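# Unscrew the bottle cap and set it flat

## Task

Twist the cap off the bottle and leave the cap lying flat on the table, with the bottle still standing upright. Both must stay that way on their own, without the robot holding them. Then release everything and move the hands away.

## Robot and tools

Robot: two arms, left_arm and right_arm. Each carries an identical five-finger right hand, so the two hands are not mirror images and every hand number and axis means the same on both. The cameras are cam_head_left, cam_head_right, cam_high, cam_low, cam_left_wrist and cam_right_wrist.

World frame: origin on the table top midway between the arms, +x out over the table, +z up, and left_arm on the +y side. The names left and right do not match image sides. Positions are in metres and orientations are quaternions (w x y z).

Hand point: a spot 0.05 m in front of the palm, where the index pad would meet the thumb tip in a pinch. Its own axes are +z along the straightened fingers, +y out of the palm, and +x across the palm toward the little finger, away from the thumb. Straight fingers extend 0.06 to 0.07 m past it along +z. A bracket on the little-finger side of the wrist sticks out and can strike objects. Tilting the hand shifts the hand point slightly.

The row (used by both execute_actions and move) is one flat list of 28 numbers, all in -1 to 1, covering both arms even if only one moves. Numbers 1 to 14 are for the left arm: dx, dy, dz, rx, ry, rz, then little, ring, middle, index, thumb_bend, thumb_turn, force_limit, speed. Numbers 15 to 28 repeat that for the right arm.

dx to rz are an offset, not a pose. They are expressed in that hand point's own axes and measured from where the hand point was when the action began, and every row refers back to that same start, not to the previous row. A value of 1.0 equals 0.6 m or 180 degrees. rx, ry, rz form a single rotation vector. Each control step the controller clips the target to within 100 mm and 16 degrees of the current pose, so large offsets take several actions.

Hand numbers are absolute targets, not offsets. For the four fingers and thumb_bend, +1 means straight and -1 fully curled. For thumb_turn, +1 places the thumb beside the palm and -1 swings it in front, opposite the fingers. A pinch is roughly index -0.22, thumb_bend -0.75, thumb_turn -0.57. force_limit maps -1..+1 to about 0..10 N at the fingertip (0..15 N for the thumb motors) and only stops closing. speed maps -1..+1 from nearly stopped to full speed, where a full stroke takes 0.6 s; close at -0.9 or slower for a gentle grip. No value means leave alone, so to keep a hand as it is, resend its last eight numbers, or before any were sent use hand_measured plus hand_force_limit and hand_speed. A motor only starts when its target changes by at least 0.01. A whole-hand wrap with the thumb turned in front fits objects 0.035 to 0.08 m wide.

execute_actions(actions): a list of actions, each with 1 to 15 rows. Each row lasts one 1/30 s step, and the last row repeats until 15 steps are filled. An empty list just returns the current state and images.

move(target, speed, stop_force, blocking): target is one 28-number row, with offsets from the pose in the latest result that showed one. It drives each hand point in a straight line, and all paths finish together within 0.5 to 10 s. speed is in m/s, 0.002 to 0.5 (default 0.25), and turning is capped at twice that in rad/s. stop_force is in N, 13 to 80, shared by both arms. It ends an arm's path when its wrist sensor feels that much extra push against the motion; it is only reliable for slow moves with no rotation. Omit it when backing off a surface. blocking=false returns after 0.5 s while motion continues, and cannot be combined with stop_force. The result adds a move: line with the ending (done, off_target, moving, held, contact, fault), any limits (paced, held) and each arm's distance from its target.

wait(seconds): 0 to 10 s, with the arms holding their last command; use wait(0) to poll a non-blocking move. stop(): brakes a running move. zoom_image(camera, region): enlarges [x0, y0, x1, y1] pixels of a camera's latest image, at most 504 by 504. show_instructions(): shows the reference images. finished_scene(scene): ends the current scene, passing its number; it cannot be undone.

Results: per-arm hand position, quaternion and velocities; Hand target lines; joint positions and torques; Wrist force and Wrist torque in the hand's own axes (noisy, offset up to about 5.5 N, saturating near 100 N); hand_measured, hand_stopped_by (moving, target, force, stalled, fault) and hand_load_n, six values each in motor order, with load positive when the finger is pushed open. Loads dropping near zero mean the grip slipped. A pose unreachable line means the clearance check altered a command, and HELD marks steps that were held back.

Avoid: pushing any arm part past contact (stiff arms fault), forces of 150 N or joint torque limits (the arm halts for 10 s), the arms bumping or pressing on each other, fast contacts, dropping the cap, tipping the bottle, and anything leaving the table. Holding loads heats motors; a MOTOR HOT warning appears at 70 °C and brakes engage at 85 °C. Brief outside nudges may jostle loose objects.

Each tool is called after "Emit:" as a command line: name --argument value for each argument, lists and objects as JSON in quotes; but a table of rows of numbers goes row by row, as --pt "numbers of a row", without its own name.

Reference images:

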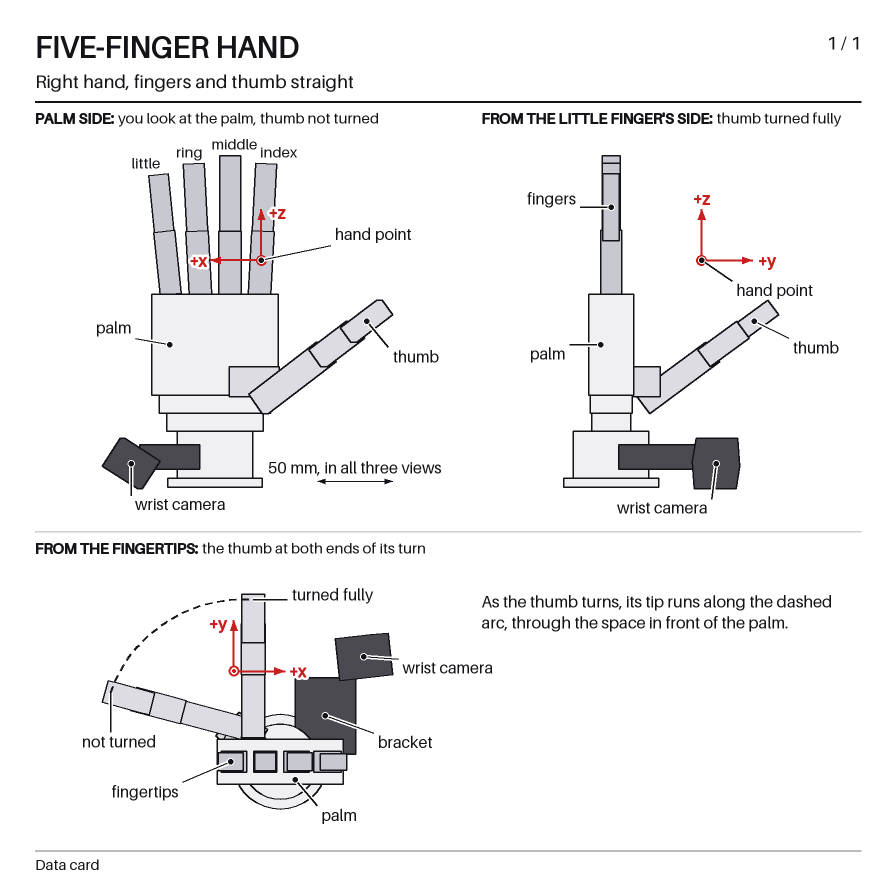

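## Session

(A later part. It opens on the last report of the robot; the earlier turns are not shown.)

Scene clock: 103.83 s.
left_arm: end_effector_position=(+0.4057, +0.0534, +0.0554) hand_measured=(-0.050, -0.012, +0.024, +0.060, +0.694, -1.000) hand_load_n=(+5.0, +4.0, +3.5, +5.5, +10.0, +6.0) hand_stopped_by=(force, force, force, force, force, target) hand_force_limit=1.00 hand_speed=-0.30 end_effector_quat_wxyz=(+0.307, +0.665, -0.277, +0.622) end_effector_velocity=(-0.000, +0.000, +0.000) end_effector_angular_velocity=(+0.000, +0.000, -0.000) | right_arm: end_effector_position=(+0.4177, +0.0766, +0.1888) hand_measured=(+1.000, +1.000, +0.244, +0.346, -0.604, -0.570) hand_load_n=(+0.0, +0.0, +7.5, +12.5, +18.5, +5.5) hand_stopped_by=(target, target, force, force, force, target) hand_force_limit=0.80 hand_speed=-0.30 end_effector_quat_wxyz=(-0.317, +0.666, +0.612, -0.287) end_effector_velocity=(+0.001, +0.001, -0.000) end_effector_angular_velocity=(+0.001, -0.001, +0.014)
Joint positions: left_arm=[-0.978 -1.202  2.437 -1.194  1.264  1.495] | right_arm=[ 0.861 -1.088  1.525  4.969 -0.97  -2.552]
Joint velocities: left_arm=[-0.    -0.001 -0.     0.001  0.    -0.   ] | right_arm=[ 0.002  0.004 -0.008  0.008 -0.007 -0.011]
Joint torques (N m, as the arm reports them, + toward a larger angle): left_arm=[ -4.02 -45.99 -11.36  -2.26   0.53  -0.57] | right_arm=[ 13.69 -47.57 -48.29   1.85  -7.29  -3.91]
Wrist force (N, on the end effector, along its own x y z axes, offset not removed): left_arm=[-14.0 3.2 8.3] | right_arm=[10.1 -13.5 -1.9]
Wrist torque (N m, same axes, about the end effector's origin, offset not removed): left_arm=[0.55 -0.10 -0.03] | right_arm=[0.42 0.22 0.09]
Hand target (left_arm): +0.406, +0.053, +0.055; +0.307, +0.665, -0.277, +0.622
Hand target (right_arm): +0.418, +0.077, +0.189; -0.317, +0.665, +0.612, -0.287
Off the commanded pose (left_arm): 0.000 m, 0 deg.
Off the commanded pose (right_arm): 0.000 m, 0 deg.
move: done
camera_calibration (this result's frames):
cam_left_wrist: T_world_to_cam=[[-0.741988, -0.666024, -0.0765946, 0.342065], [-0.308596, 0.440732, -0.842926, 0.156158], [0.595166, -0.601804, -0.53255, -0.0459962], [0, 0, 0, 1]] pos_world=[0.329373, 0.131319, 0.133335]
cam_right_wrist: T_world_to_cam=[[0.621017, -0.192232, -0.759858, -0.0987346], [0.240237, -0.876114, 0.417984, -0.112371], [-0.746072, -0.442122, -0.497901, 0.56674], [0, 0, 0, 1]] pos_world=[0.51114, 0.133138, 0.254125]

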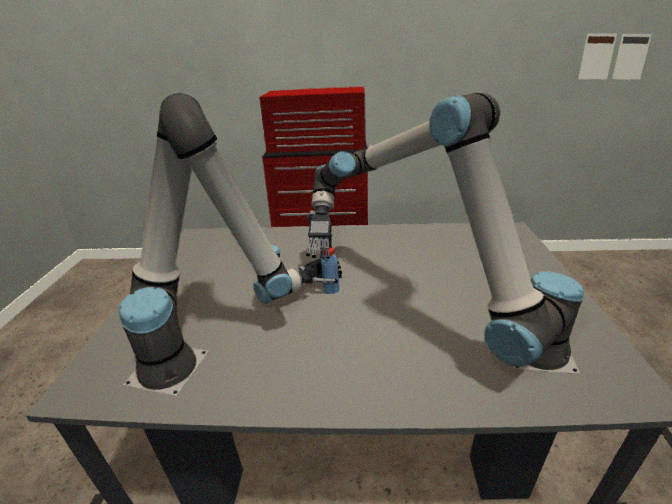

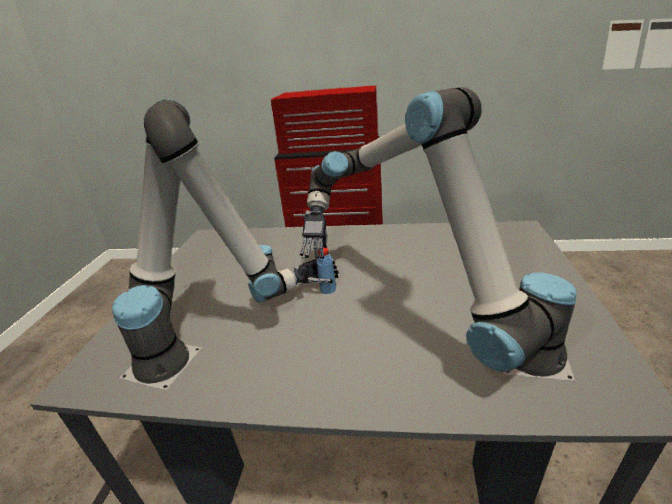

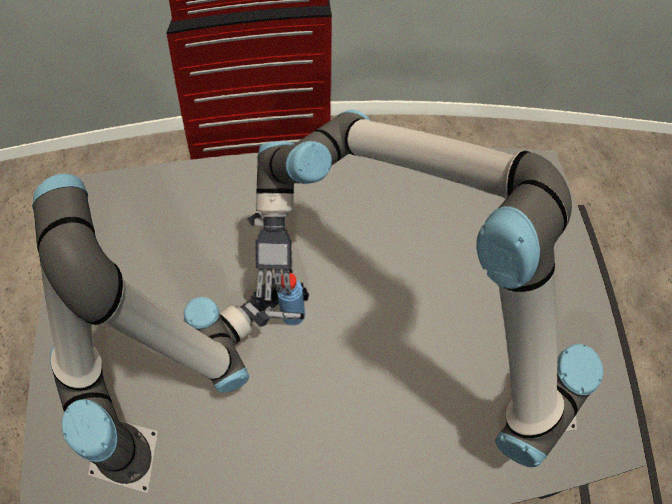

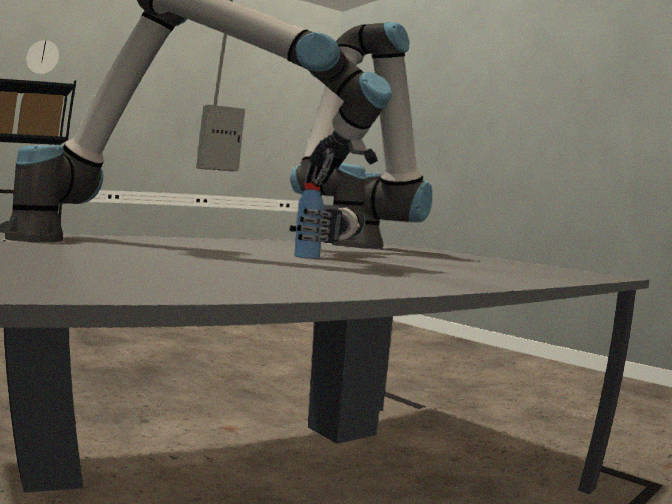

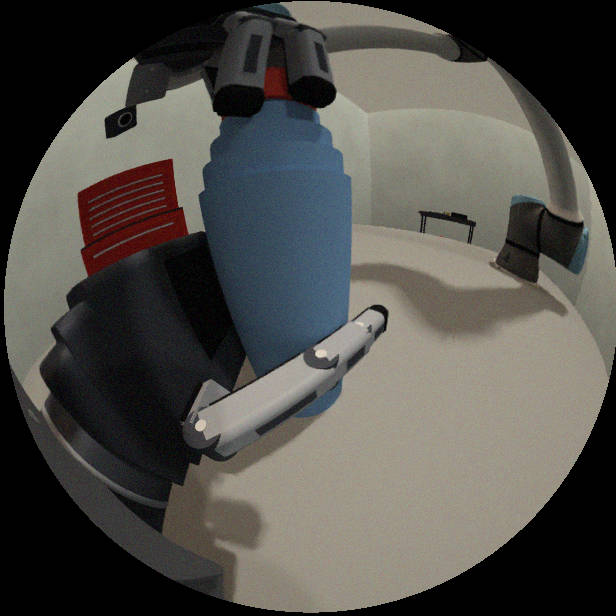

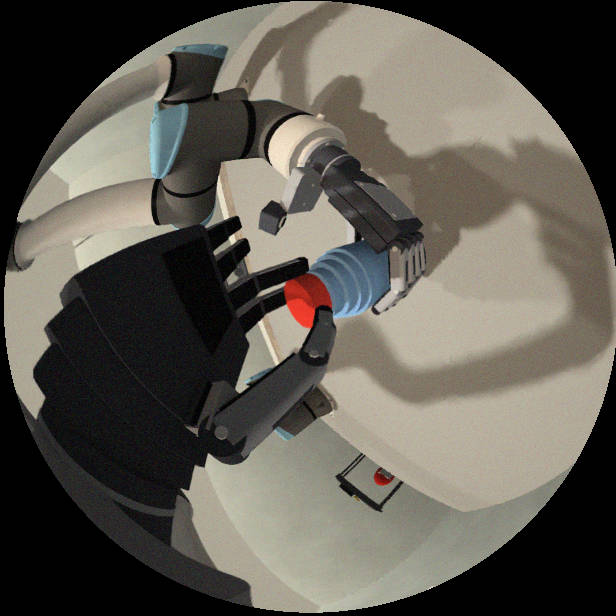

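Emit:
move --target '[0,0,0,0,0,0,-1,-1,-1,-1,-1,-1,1,-0.3, -0.0263,-0.0385,0.0114,0,0.45,0.33,1,1,0.8,0.8,0.2,-0.57,0.8,0.6]' --speed 0.4

Emit:
move --target '[0,0,0,0,0,0,-1,-1,-1,-1,-1,-1,1,-0.3, 0,0.016,0.011,0,0,0,1,1,0.8,0.8,-0.3,-0.57,0.8,0.3]'

Emit:
move --target '[0,0,0,0,0,0,-1,-1,-1,-1,-1,-1,1,-0.3, 0,0,0,0,0,0,1,1,-0.6,-0.6,-0.8,-0.57,0.8,-0.3]'

Emit:
move --target '[0,0,0,0,0,0,-1,-1,-1,-1,-1,-1,1,-0.3, 0.0204,-0.0076,0.0062,0,-0.225,-0.165,1,1,-0.6,-0.6,-0.8,-0.57,0.8,-0.3]' --speed 0.2

Emit:
move --target '[0,0,0,0,0,0,-1,-1,-1,-1,-1,-1,1,-0.3, 0.0204,-0.0076,0.0062,0,-0.225,-0.165,1,1,-0.6,-0.6,-0.8,-0.57,0.8,-0.3]' --speed 0.2

Scene clock: 107.20 s.
left_arm: end_effector_position=(+0.4057, +0.0534, +0.0554) hand_measured=(-0.050, -0.012, +0.024, +0.060, +0.694, -1.000) hand_load_n=(+4.0, +3.0, +2.5, +4.5, +10.0, +4.0) hand_stopped_by=(force, force, force, force, force, target) hand_force_limit=1.00 hand_speed=-0.30 end_effector_quat_wxyz=(+0.307, +0.665, -0.277, +0.622) end_effector_velocity=(-0.001, -0.000, -0.000) end_effector_angular_velocity=(+0.000, +0.000, -0.001) | right_arm: end_effector_position=(+0.3967, +0.0628, +0.2020) hand_measured=(+1.000, +1.000, +0.800, +0.800, +0.200, -0.570) hand_load_n=(+0.0, +0.0, +0.0, +0.0, +0.0, +0.0) hand_stopped_by=(target, target, target, target, target, target) hand_force_limit=0.80 hand_speed=0.60 end_effector_quat_wxyz=(-0.452, +0.882, -0.107, +0.084) end_effector_velocity=(-0.000, -0.000, -0.001) end_effector_angular_velocity=(-0.001, -0.002, -0.015)
Joint positions: left_arm=[-0.978 -1.202  2.437 -1.194  1.264  1.495] | right_arm=[ 0.843 -1.297  2.22   2.912 -1.126 -0.407]
Joint velocities: left_arm=[-0.001  0.001  0.    -0.     0.    -0.   ] | right_arm=[ 0.004  0.001  0.002 -0.009 -0.016  0.012]
Joint torques (N m, as the arm reports them, + toward a larger angle): left_arm=[ -3.01 -49.28 -11.23  -3.13   0.49  -0.76] | right_arm=[ 21.01 -35.4  -16.96  -7.34  -2.4    3.92]
Wrist force (N, on the end effector, along its own x y z axes, offset not removed): left_arm=[-1.9 1.0 -4.2] | right_arm=[-0.9 -2.0 -3.9]
Wrist torque (N m, same axes, about the end effector's origin, offset not removed): left_arm=[0.25 0.44 0.11] | right_arm=[-0.13 0.20 0.12]
Hand target (left_arm): +0.406, +0.053, +0.055; +0.307, +0.665, -0.277, +0.622
Hand target (right_arm): +0.397, +0.063, +0.202; -0.452, +0.881, -0.108, +0.085
Off the commanded pose (left_arm): 0.000 m, 0 deg.
Off the commanded pose (right_arm): 0.000 m, 0 deg.
move: done
camera_calibration (this result's frames):
cam_left_wrist: T_world_to_cam=[[-0.741988, -0.666024, -0.0765944, 0.342065], [-0.308596, 0.440731, -0.842926, 0.156159], [0.595166, -0.601804, -0.532549, -0.0459962], [0, 0, 0, 1]] pos_world=[0.329373, 0.131319, 0.133335]
cam_right_wrist: T_world_to_cam=[[-0.250986, -0.532663, -0.808255, 0.298751], [-0.929013, -0.102006, 0.35571, 0.302959], [-0.27192, 0.840158, -0.469249, 0.277185], [0, 0, 0, 1]] pos_world=[0.431807, -0.0428415, 0.26377]

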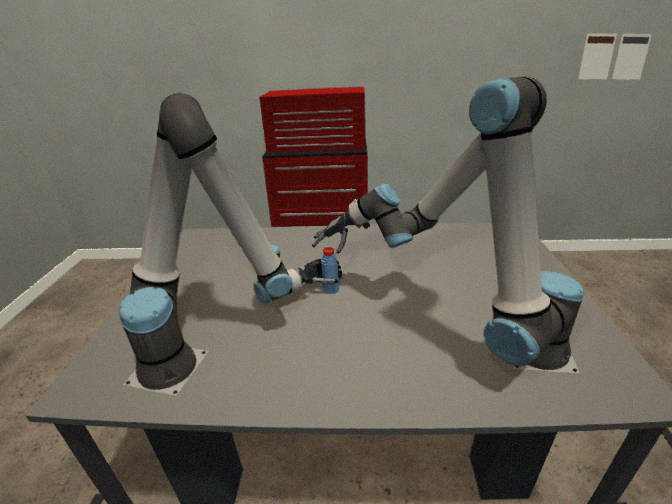

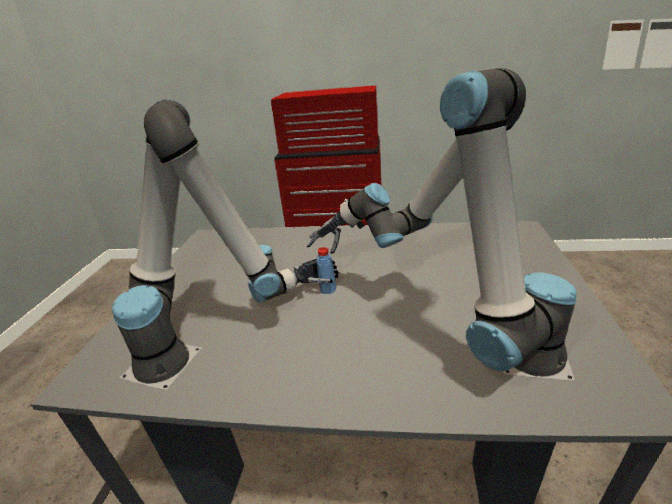

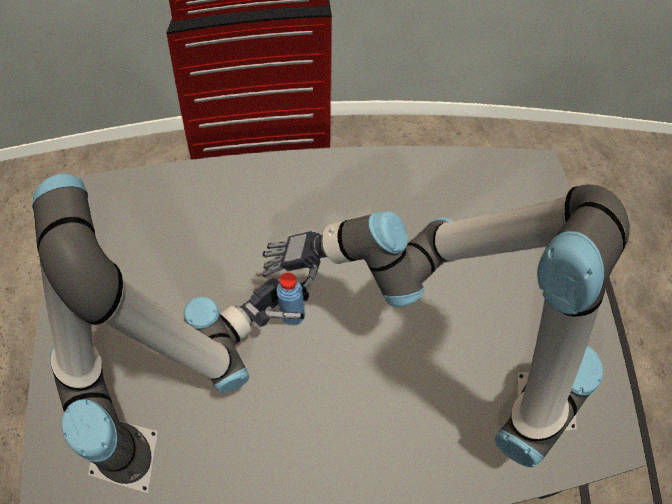

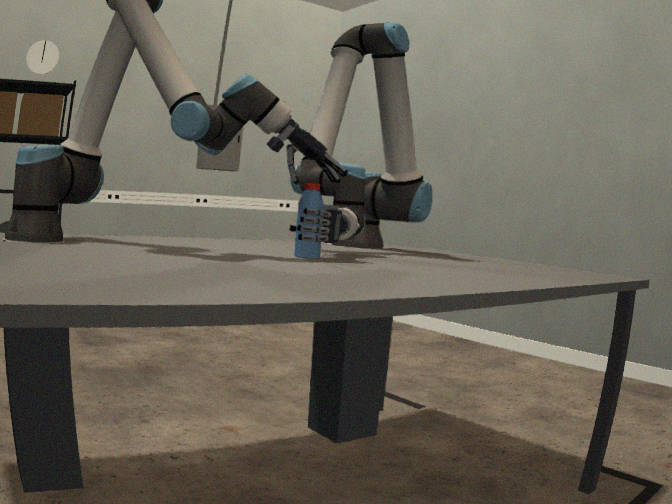

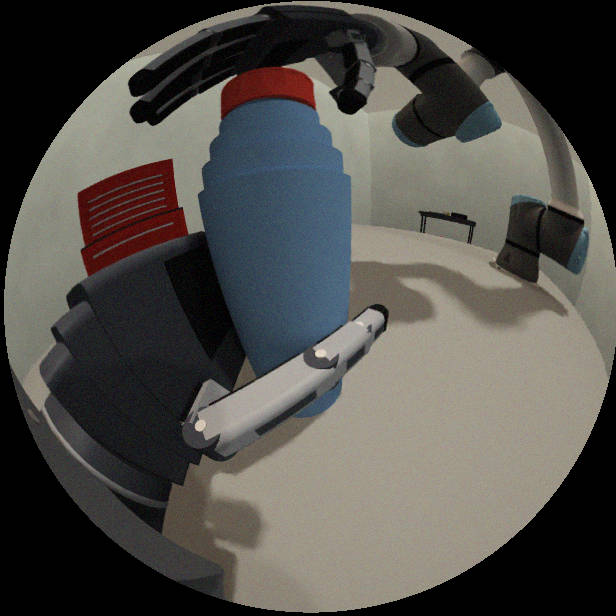

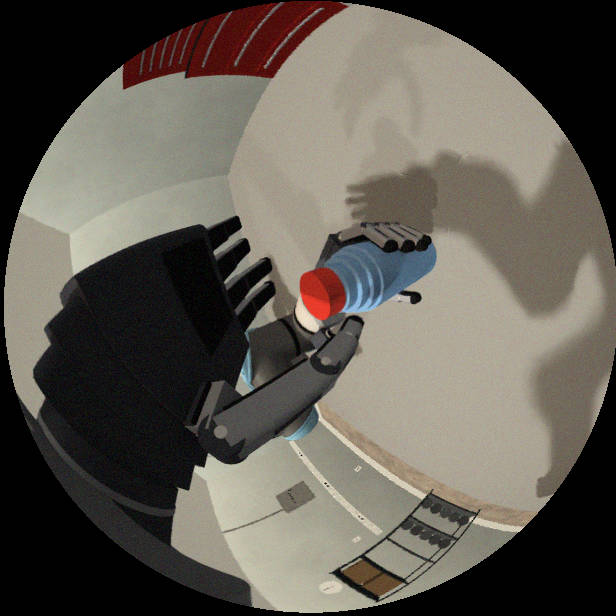

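Scene clock: 107.97 s.
left_arm: end_effector_position=(+0.4057, +0.0534, +0.0554) hand_measured=(-0.050, -0.012, +0.024, +0.060, +0.694, -1.000) hand_load_n=(+4.0, +3.0, +2.5, +4.5, +10.0, +4.0) hand_stopped_by=(force, force, force, force, force, target) hand_force_limit=1.00 hand_speed=-0.30 end_effector_quat_wxyz=(+0.307, +0.665, -0.277, +0.622) end_effector_velocity=(-0.000, -0.000, +0.001) end_effector_angular_velocity=(-0.001, -0.000, -0.000) | right_arm: end_effector_position=(+0.3973, +0.0625, +0.1907) hand_measured=(+1.000, +1.000, +0.800, +0.800, -0.300, -0.570) hand_load_n=(+0.0, +0.0, +0.0, +0.0, +0.0, +0.0) hand_stopped_by=(target, target, target, target, target, target) hand_force_limit=0.80 hand_speed=0.30 end_effector_quat_wxyz=(-0.452, +0.882, -0.107, +0.084) end_effector_velocity=(+0.001, +0.000, -0.002) end_effector_angular_velocity=(+0.002, -0.001, +0.000)
Joint positions: left_arm=[-0.978 -1.202  2.437 -1.194  1.264  1.495] | right_arm=[ 0.842 -1.279  2.226  2.889 -1.125 -0.407]
Joint velocities: left_arm=[-0.    -0.002  0.     0.001 -0.    -0.   ] | right_arm=[-0.     0.005  0.    -0.008  0.001  0.   ]
Joint torques (N m, as the arm reports them, + toward a larger angle): left_arm=[ -2.33 -47.87 -11.41  -3.19   0.49  -0.53] | right_arm=[-15.98 -36.07 -15.51  -6.88   3.84  -4.2 ]
Wrist force (N, on the end effector, along its own x y z axes, offset not removed): left_arm=[-0.9 0.2 -3.4] | right_arm=[2.0 0.6 6.2]
Wrist torque (N m, same axes, about the end effector's origin, offset not removed): left_arm=[0.08 0.23 0.06] | right_arm=[-0.53 -0.41 0.25]
Hand target (left_arm): +0.406, +0.053, +0.055; +0.307, +0.665, -0.277, +0.622
Hand target (right_arm): +0.397, +0.062, +0.190; -0.452, +0.882, -0.107, +0.084
Off the commanded pose (left_arm): 0.000 m, 0 deg.
Off the commanded pose (right_arm): 0.000 m, 0 deg.
move: done
camera_calibration (this result's frames):
cam_left_wrist: T_world_to_cam=[[-0.741988, -0.666024, -0.0765944, 0.342065], [-0.308596, 0.440731, -0.842926, 0.156159], [0.595167, -0.601804, -0.532549, -0.0459962], [0, 0, 0, 1]] pos_world=[0.329373, 0.131319, 0.133335]
cam_right_wrist: T_world_to_cam=[[-0.250983, -0.53269, -0.808238, 0.289581], [-0.929009, -0.102011, 0.355719, 0.307429], [-0.271937, 0.84014, -0.469271, 0.272285], [0, 0, 0, 1]] pos_world=[0.432329, -0.0431399, 0.252467]

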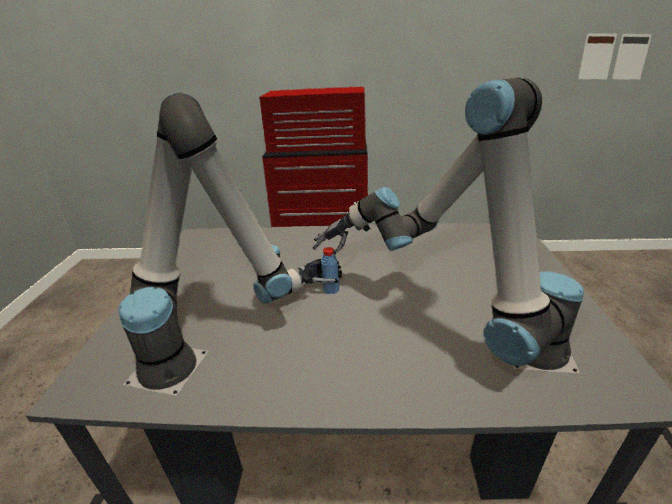

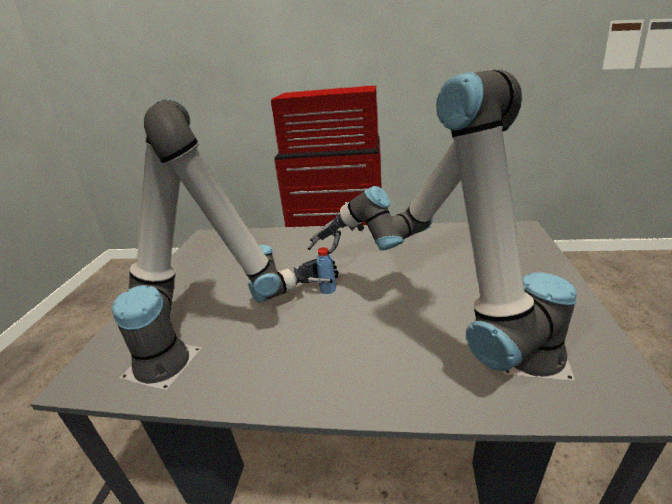

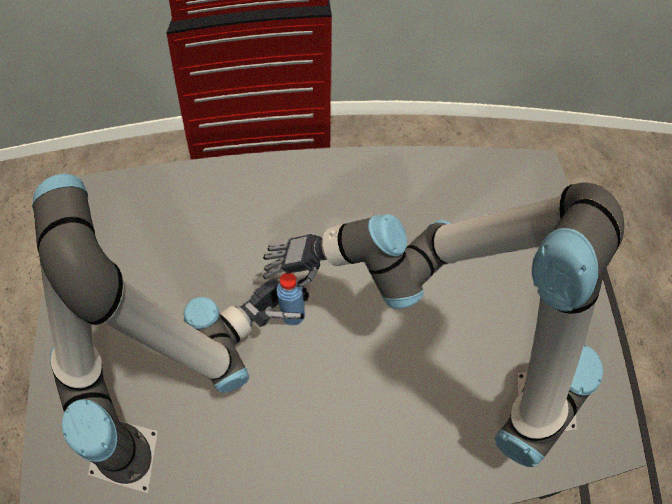

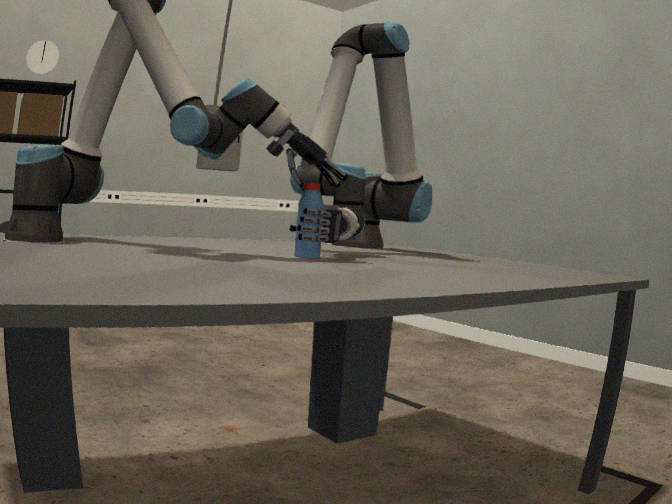

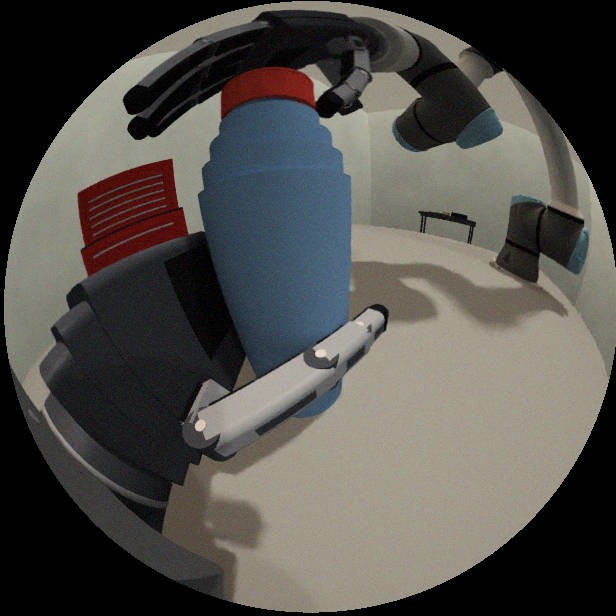

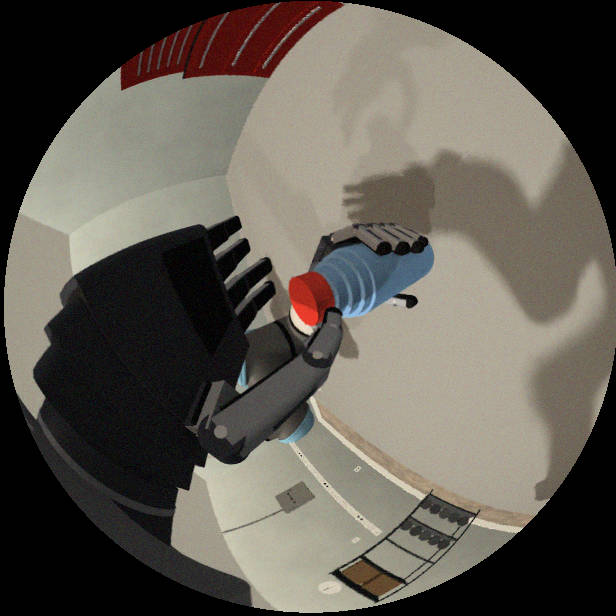

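Scene clock: 108.73 s.
left_arm: end_effector_position=(+0.4057, +0.0534, +0.0554) hand_measured=(-0.050, -0.012, +0.024, +0.060, +0.692, -1.000) hand_load_n=(+3.5, +2.5, +3.0, +4.5, +9.5, +4.0) hand_stopped_by=(force, force, force, force, force, target) hand_force_limit=1.00 hand_speed=-0.30 end_effector_quat_wxyz=(+0.307, +0.665, -0.277, +0.622) end_effector_velocity=(-0.000, +0.000, -0.000) end_effector_angular_velocity=(+0.000, +0.000, -0.000) | right_arm: end_effector_position=(+0.3972, +0.0625, +0.1907) hand_measured=(+1.000, +1.000, +0.250, +0.346, -0.614, -0.570) hand_load_n=(+0.0, +0.0, +11.0, +9.5, +16.0, +2.0) hand_stopped_by=(target, target, force, force, force, target) hand_force_limit=0.80 hand_speed=-0.30 end_effector_quat_wxyz=(-0.452, +0.882, -0.107, +0.084) end_effector_velocity=(-0.001, -0.001, -0.002) end_effector_angular_velocity=(-0.003, +0.003, +0.000)
Joint positions: left_arm=[-0.978 -1.202  2.437 -1.194  1.264  1.495] | right_arm=[ 0.842 -1.279  2.226  2.889 -1.125 -0.407]
Joint velocities: left_arm=[ 0.     0.001  0.    -0.001  0.001  0.   ] | right_arm=[-0.     0.001  0.001  0.002  0.    -0.   ]
Joint torques (N m, as the arm reports them, + toward a larger angle): left_arm=[ -2.32 -48.09 -11.48  -3.39   0.21  -0.72] | right_arm=[-11.37 -60.9  -24.89   1.86   2.48  -4.05]
Wrist force (N, on the end effector, along its own x y z axes, offset not removed): left_arm=[-6.6 2.7 0.4] | right_arm=[8.5 -10.3 -1.3]
Wrist torque (N m, same axes, about the end effector's origin, offset not removed): left_arm=[-0.16 0.16 0.12] | right_arm=[-0.31 -1.21 0.40]
Hand target (left_arm): +0.406, +0.053, +0.055; +0.307, +0.665, -0.277, +0.622
Hand target (right_arm): +0.397, +0.062, +0.191; -0.452, +0.882, -0.107, +0.084
Off the commanded pose (left_arm): 0.000 m, 0 deg.
Off the commanded pose (right_arm): 0.000 m, 0 deg.
move: done
camera_calibration (this result's frames):
cam_left_wrist: T_world_to_cam=[[-0.741988, -0.666024, -0.0765945, 0.342065], [-0.308595, 0.440732, -0.842926, 0.156159], [0.595166, -0.601804, -0.532549, -0.0459961], [0, 0, 0, 1]] pos_world=[0.329373, 0.131319, 0.133335]
cam_right_wrist: T_world_to_cam=[[-0.251001, -0.532695, -0.80823, 0.289561], [-0.928995, -0.102027, 0.35575, 0.307408], [-0.271967, 0.840135, -0.469262, 0.272296], [0, 0, 0, 1]] pos_world=[0.432316, -0.0431545, 0.252449]

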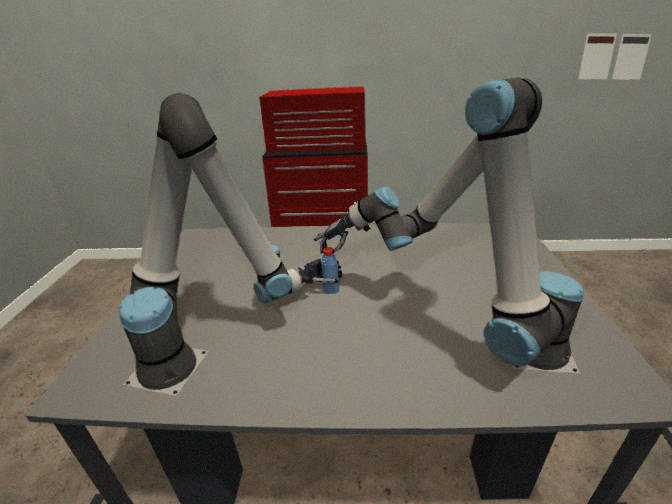

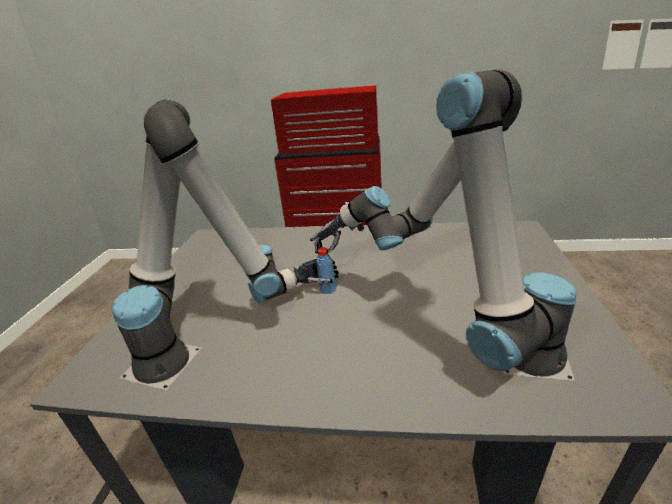

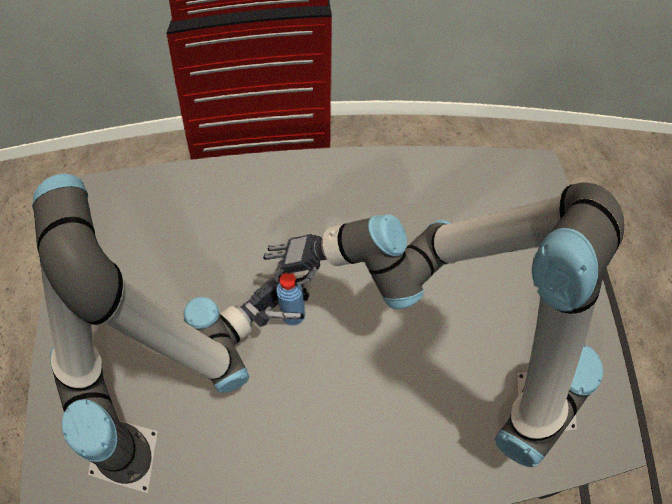

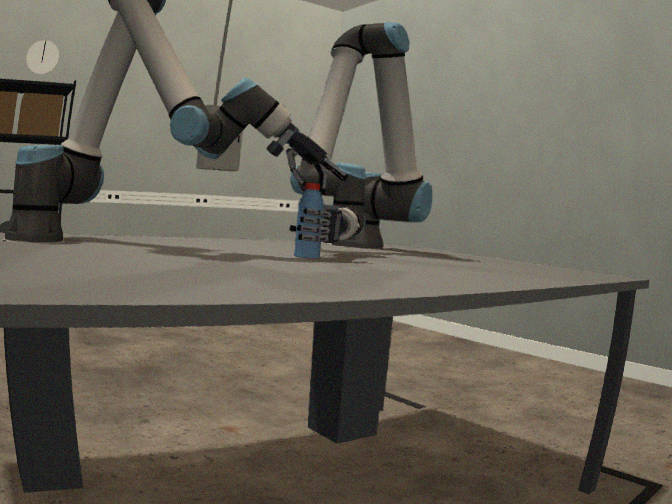

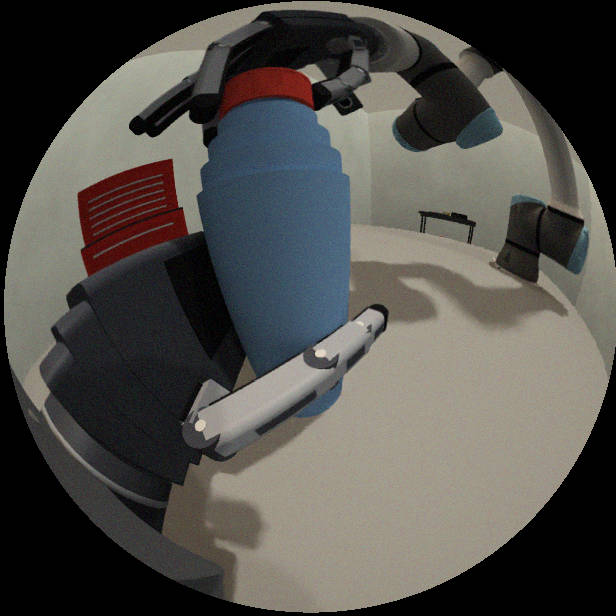

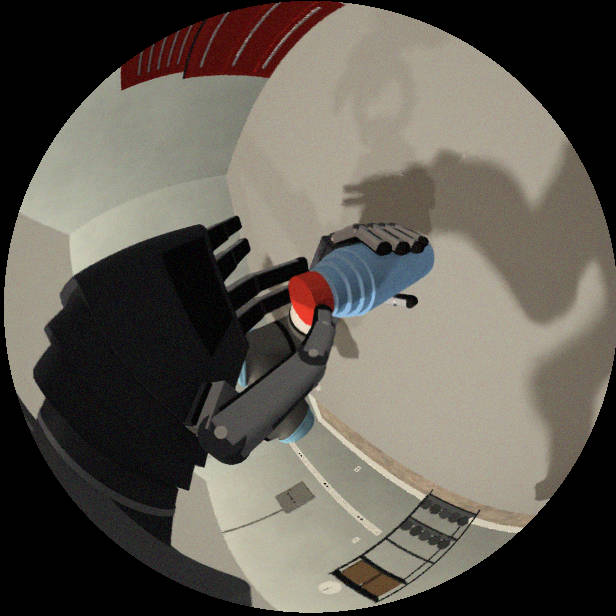

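Scene clock: 111.50 s.
left_arm: end_effector_position=(+0.4057, +0.0534, +0.0554) hand_measured=(-0.050, -0.012, +0.024, +0.060, +0.692, -1.000) hand_load_n=(+1.5, +1.0, +2.5, +5.0, +9.0, +6.5) hand_stopped_by=(force, force, force, force, force, target) hand_force_limit=1.00 hand_speed=-0.30 end_effector_quat_wxyz=(+0.307, +0.665, -0.277, +0.622) end_effector_velocity=(+0.000, +0.000, -0.001) end_effector_angular_velocity=(+0.001, +0.000, +0.001) | right_arm: end_effector_position=(+0.4103, +0.0646, +0.1932) hand_measured=(+1.000, +1.000, +0.250, +0.346, -0.618, -0.570) hand_load_n=(+0.0, +0.0, +4.5, +5.0, +5.0, +2.0) hand_stopped_by=(target, target, force, force, force, target) hand_force_limit=0.80 hand_speed=-0.30 end_effector_quat_wxyz=(-0.425, +0.854, +0.278, -0.112) end_effector_velocity=(+0.002, +0.001, +0.000) end_effector_angular_velocity=(-0.003, -0.001, +0.018)
Joint positions: left_arm=[-0.978 -1.202  2.437 -1.194  1.264  1.495] | right_arm=[ 0.757 -1.282  1.986  3.94  -0.663 -1.542]
Joint velocities: left_arm=[ 0.     0.001 -0.     0.    -0.    -0.   ] | right_arm=[ 0.001  0.003 -0.012  0.032 -0.002 -0.028]
Joint torques (N m, as the arm reports them, + toward a larger angle): left_arm=[ -1.74 -42.86 -12.11  -3.63   0.65  -0.42] | right_arm=[ 18.83 -40.45 -42.43   2.05  -4.5   -4.67]
Wrist force (N, on the end effector, along its own x y z axes, offset not removed): left_arm=[-12.0 3.0 -3.8] | right_arm=[6.8 -10.9 -5.3]
Wrist torque (N m, same axes, about the end effector's origin, offset not removed): left_arm=[0.28 0.42 0.17] | right_arm=[-0.23 -0.38 0.19]
Hand target (left_arm): +0.406, +0.053, +0.055; +0.307, +0.665, -0.277, +0.622
Hand target (right_arm): +0.410, +0.065, +0.193; -0.425, +0.854, +0.279, -0.112
Off the commanded pose (left_arm): 0.000 m, 0 deg.
Off the commanded pose (right_arm): 0.000 m, 0 deg.
move: done
camera_calibration (this result's frames):
cam_left_wrist: T_world_to_cam=[[-0.741991, -0.666015, -0.0766341, 0.342073], [-0.308638, 0.440829, -0.84286, 0.156127], [0.59514, -0.601743, -0.532648, -0.0459824], [0, 0, 0, 1]] pos_world=[0.329368, 0.131331, 0.133315]
cam_right_wrist: T_world_to_cam=[[0.263897, -0.566556, -0.780623, 0.0815885], [-0.526284, -0.762803, 0.375708, 0.192443], [-0.808321, 0.311682, -0.499471, 0.535252], [0, 0, 0, 1]] pos_world=[0.512405, 0.0261923, 0.25873]

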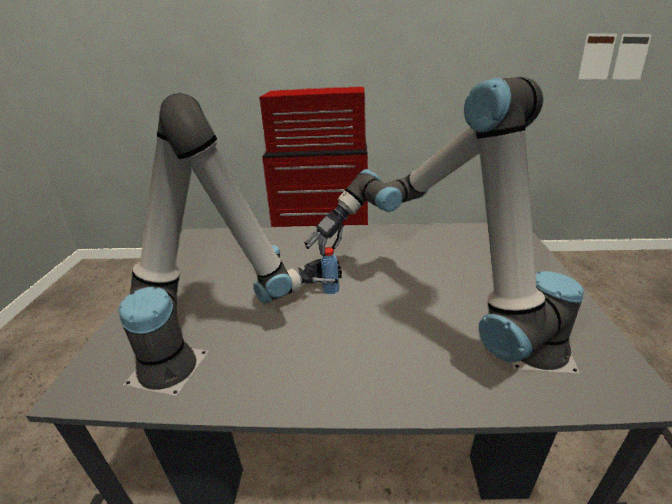

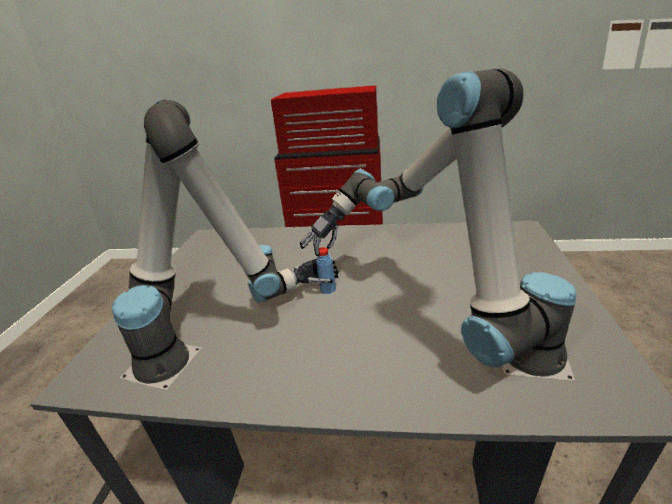

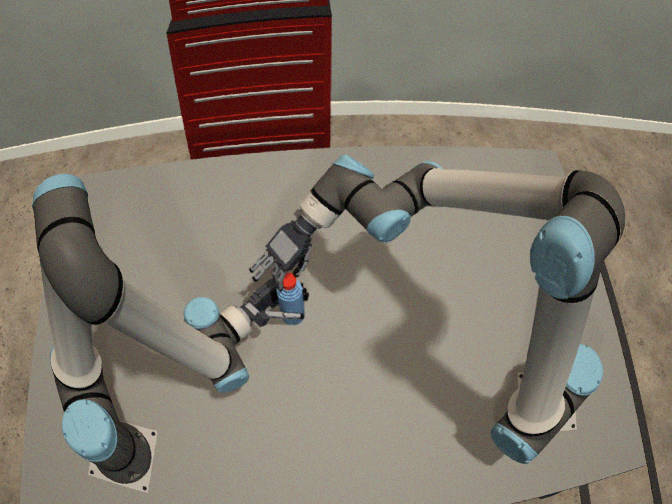

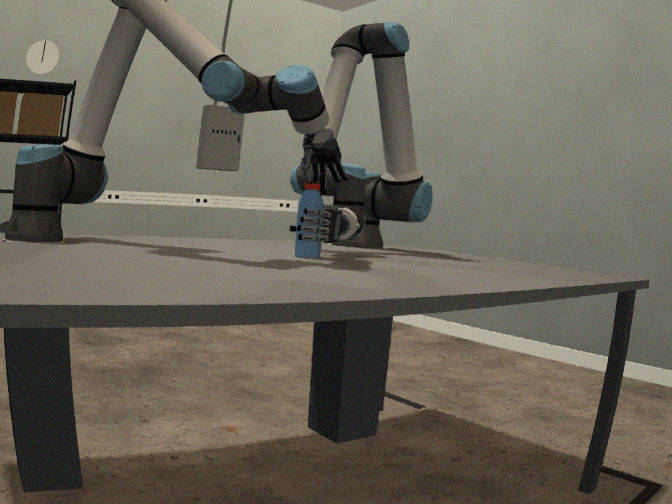

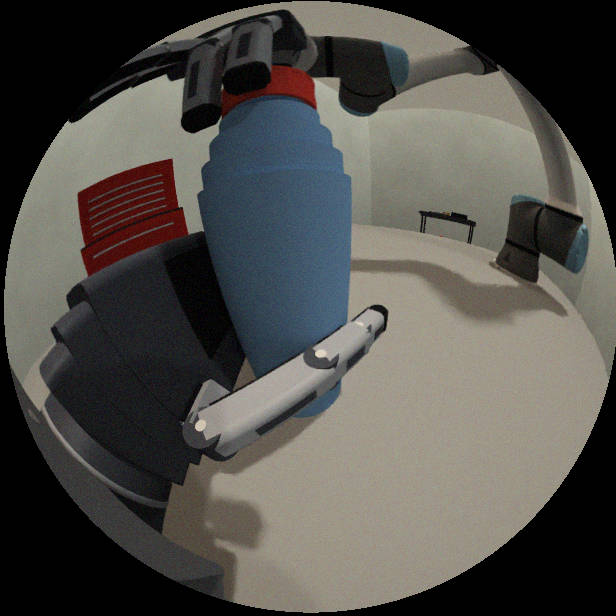

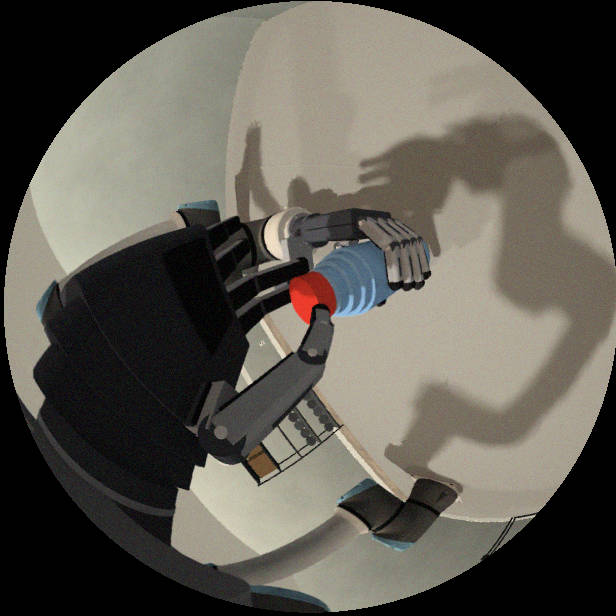

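Scene clock: 114.23 s.
left_arm: end_effector_position=(+0.4057, +0.0534, +0.0554) hand_measured=(-0.050, -0.012, +0.024, +0.060, +0.692, -1.000) hand_load_n=(+4.0, +2.5, +2.5, +4.5, +9.0, +4.0) hand_stopped_by=(force, force, force, force, force, target) hand_force_limit=1.00 hand_speed=-0.30 end_effector_quat_wxyz=(+0.307, +0.665, -0.277, +0.622) end_effector_velocity=(+0.000, -0.001, +0.001) end_effector_angular_velocity=(-0.002, -0.001, -0.000) | right_arm: end_effector_position=(+0.4168, +0.0761, +0.1952) hand_measured=(+1.000, +1.000, +0.250, +0.346, -0.620, -0.570) hand_load_n=(+0.0, +0.0, +4.0, +2.5, +2.5, +1.0) hand_stopped_by=(target, target, force, force, force, target) hand_force_limit=0.80 hand_speed=-0.30 end_effector_quat_wxyz=(-0.318, +0.666, +0.611, -0.286) end_effector_velocity=(+0.001, +0.001, -0.001) end_effector_angular_velocity=(-0.002, +0.002, +0.014)
Joint positions: left_arm=[-0.978 -1.202  2.437 -1.194  1.264  1.495] | right_arm=[ 0.861 -1.095  1.523  4.976 -0.968 -2.55 ]
Joint velocities: left_arm=[-0.    -0.001 -0.001 -0.     0.     0.   ] | right_arm=[ 0.002  0.007 -0.009  0.012 -0.008 -0.011]
Joint torques (N m, as the arm reports them, + toward a larger angle): left_arm=[ -2.58 -43.66 -11.47  -3.53   0.18  -0.49] | right_arm=[ 16.95 -59.95 -50.26   2.26  -4.69  -3.34]
Wrist force (N, on the end effector, along its own x y z axes, offset not removed): left_arm=[-9.0 2.3 3.0] | right_arm=[12.3 -11.7 -2.2]
Wrist torque (N m, same axes, about the end effector's origin, offset not removed): left_arm=[0.24 -0.32 0.17] | right_arm=[-0.59 -0.87 0.42]
Hand target (left_arm): +0.406, +0.053, +0.055; +0.307, +0.665, -0.277, +0.622
Hand target (right_arm): +0.417, +0.076, +0.195; -0.317, +0.666, +0.612, -0.287
Off the commanded pose (left_arm): 0.000 m, 0 deg.
Off the commanded pose (right_arm): 0.000 m, 0 deg.
move: done
camera_calibration (this result's frames):
cam_left_wrist: T_world_to_cam=[[-0.741992, -0.666015, -0.0766339, 0.342073], [-0.308638, 0.440828, -0.84286, 0.156127], [0.59514, -0.601743, -0.532648, -0.0459822], [0, 0, 0, 1]] pos_world=[0.329368, 0.131331, 0.133315]
cam_right_wrist: T_world_to_cam=[[0.620672, -0.192871, -0.759978, -0.0931963], [0.238342, -0.876995, 0.417221, -0.114226], [-0.746967, -0.440092, -0.498357, 0.569348], [0, 0, 0, 1]] pos_world=[0.510353, 0.132415, 0.260568]

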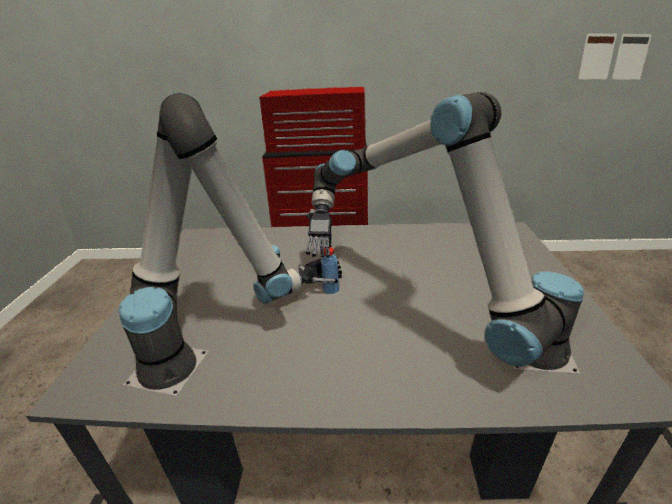

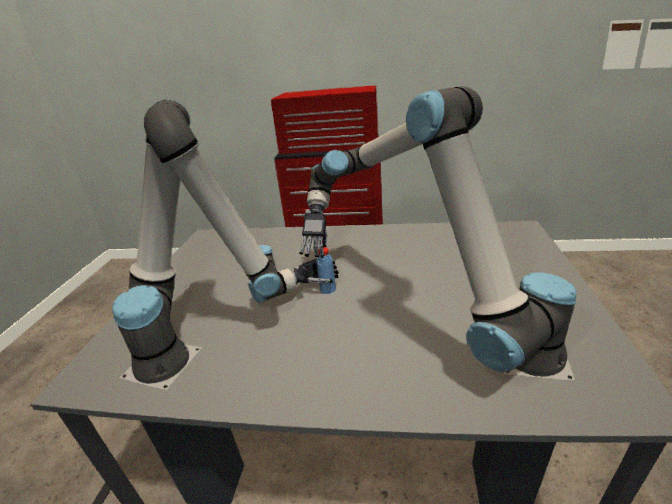

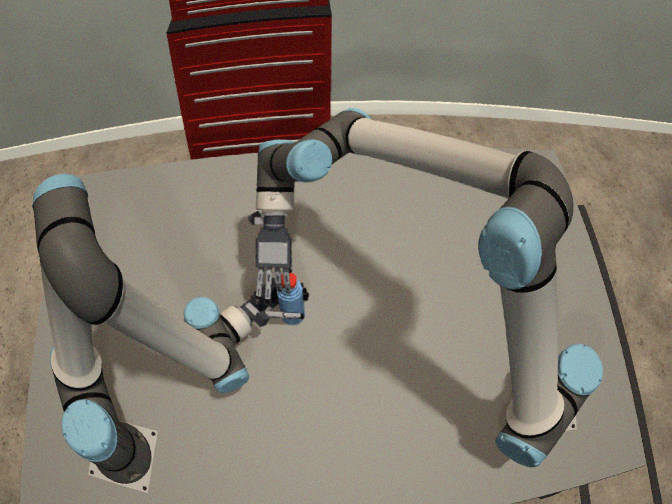

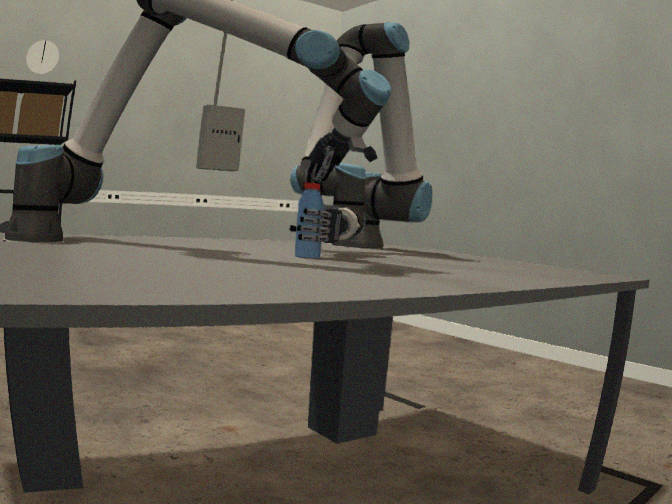

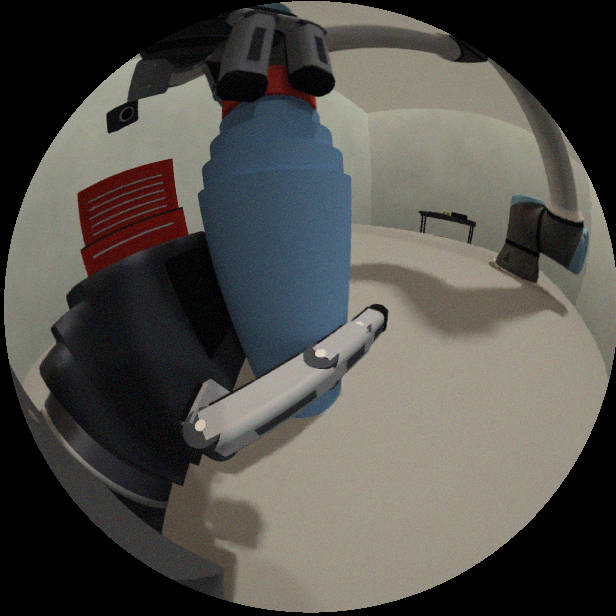

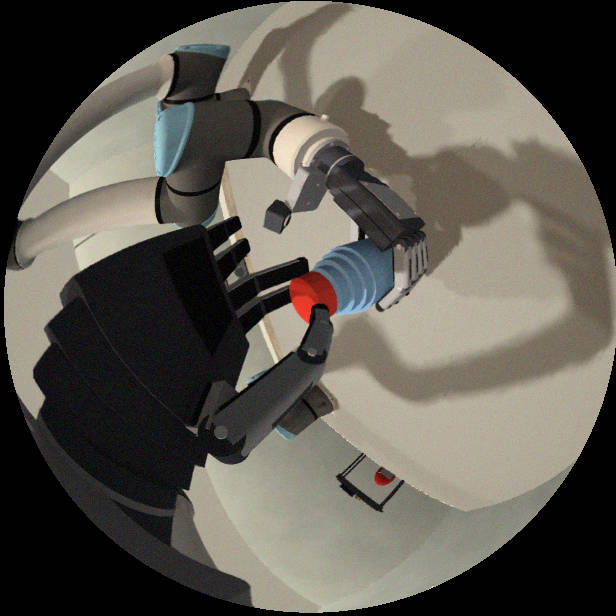

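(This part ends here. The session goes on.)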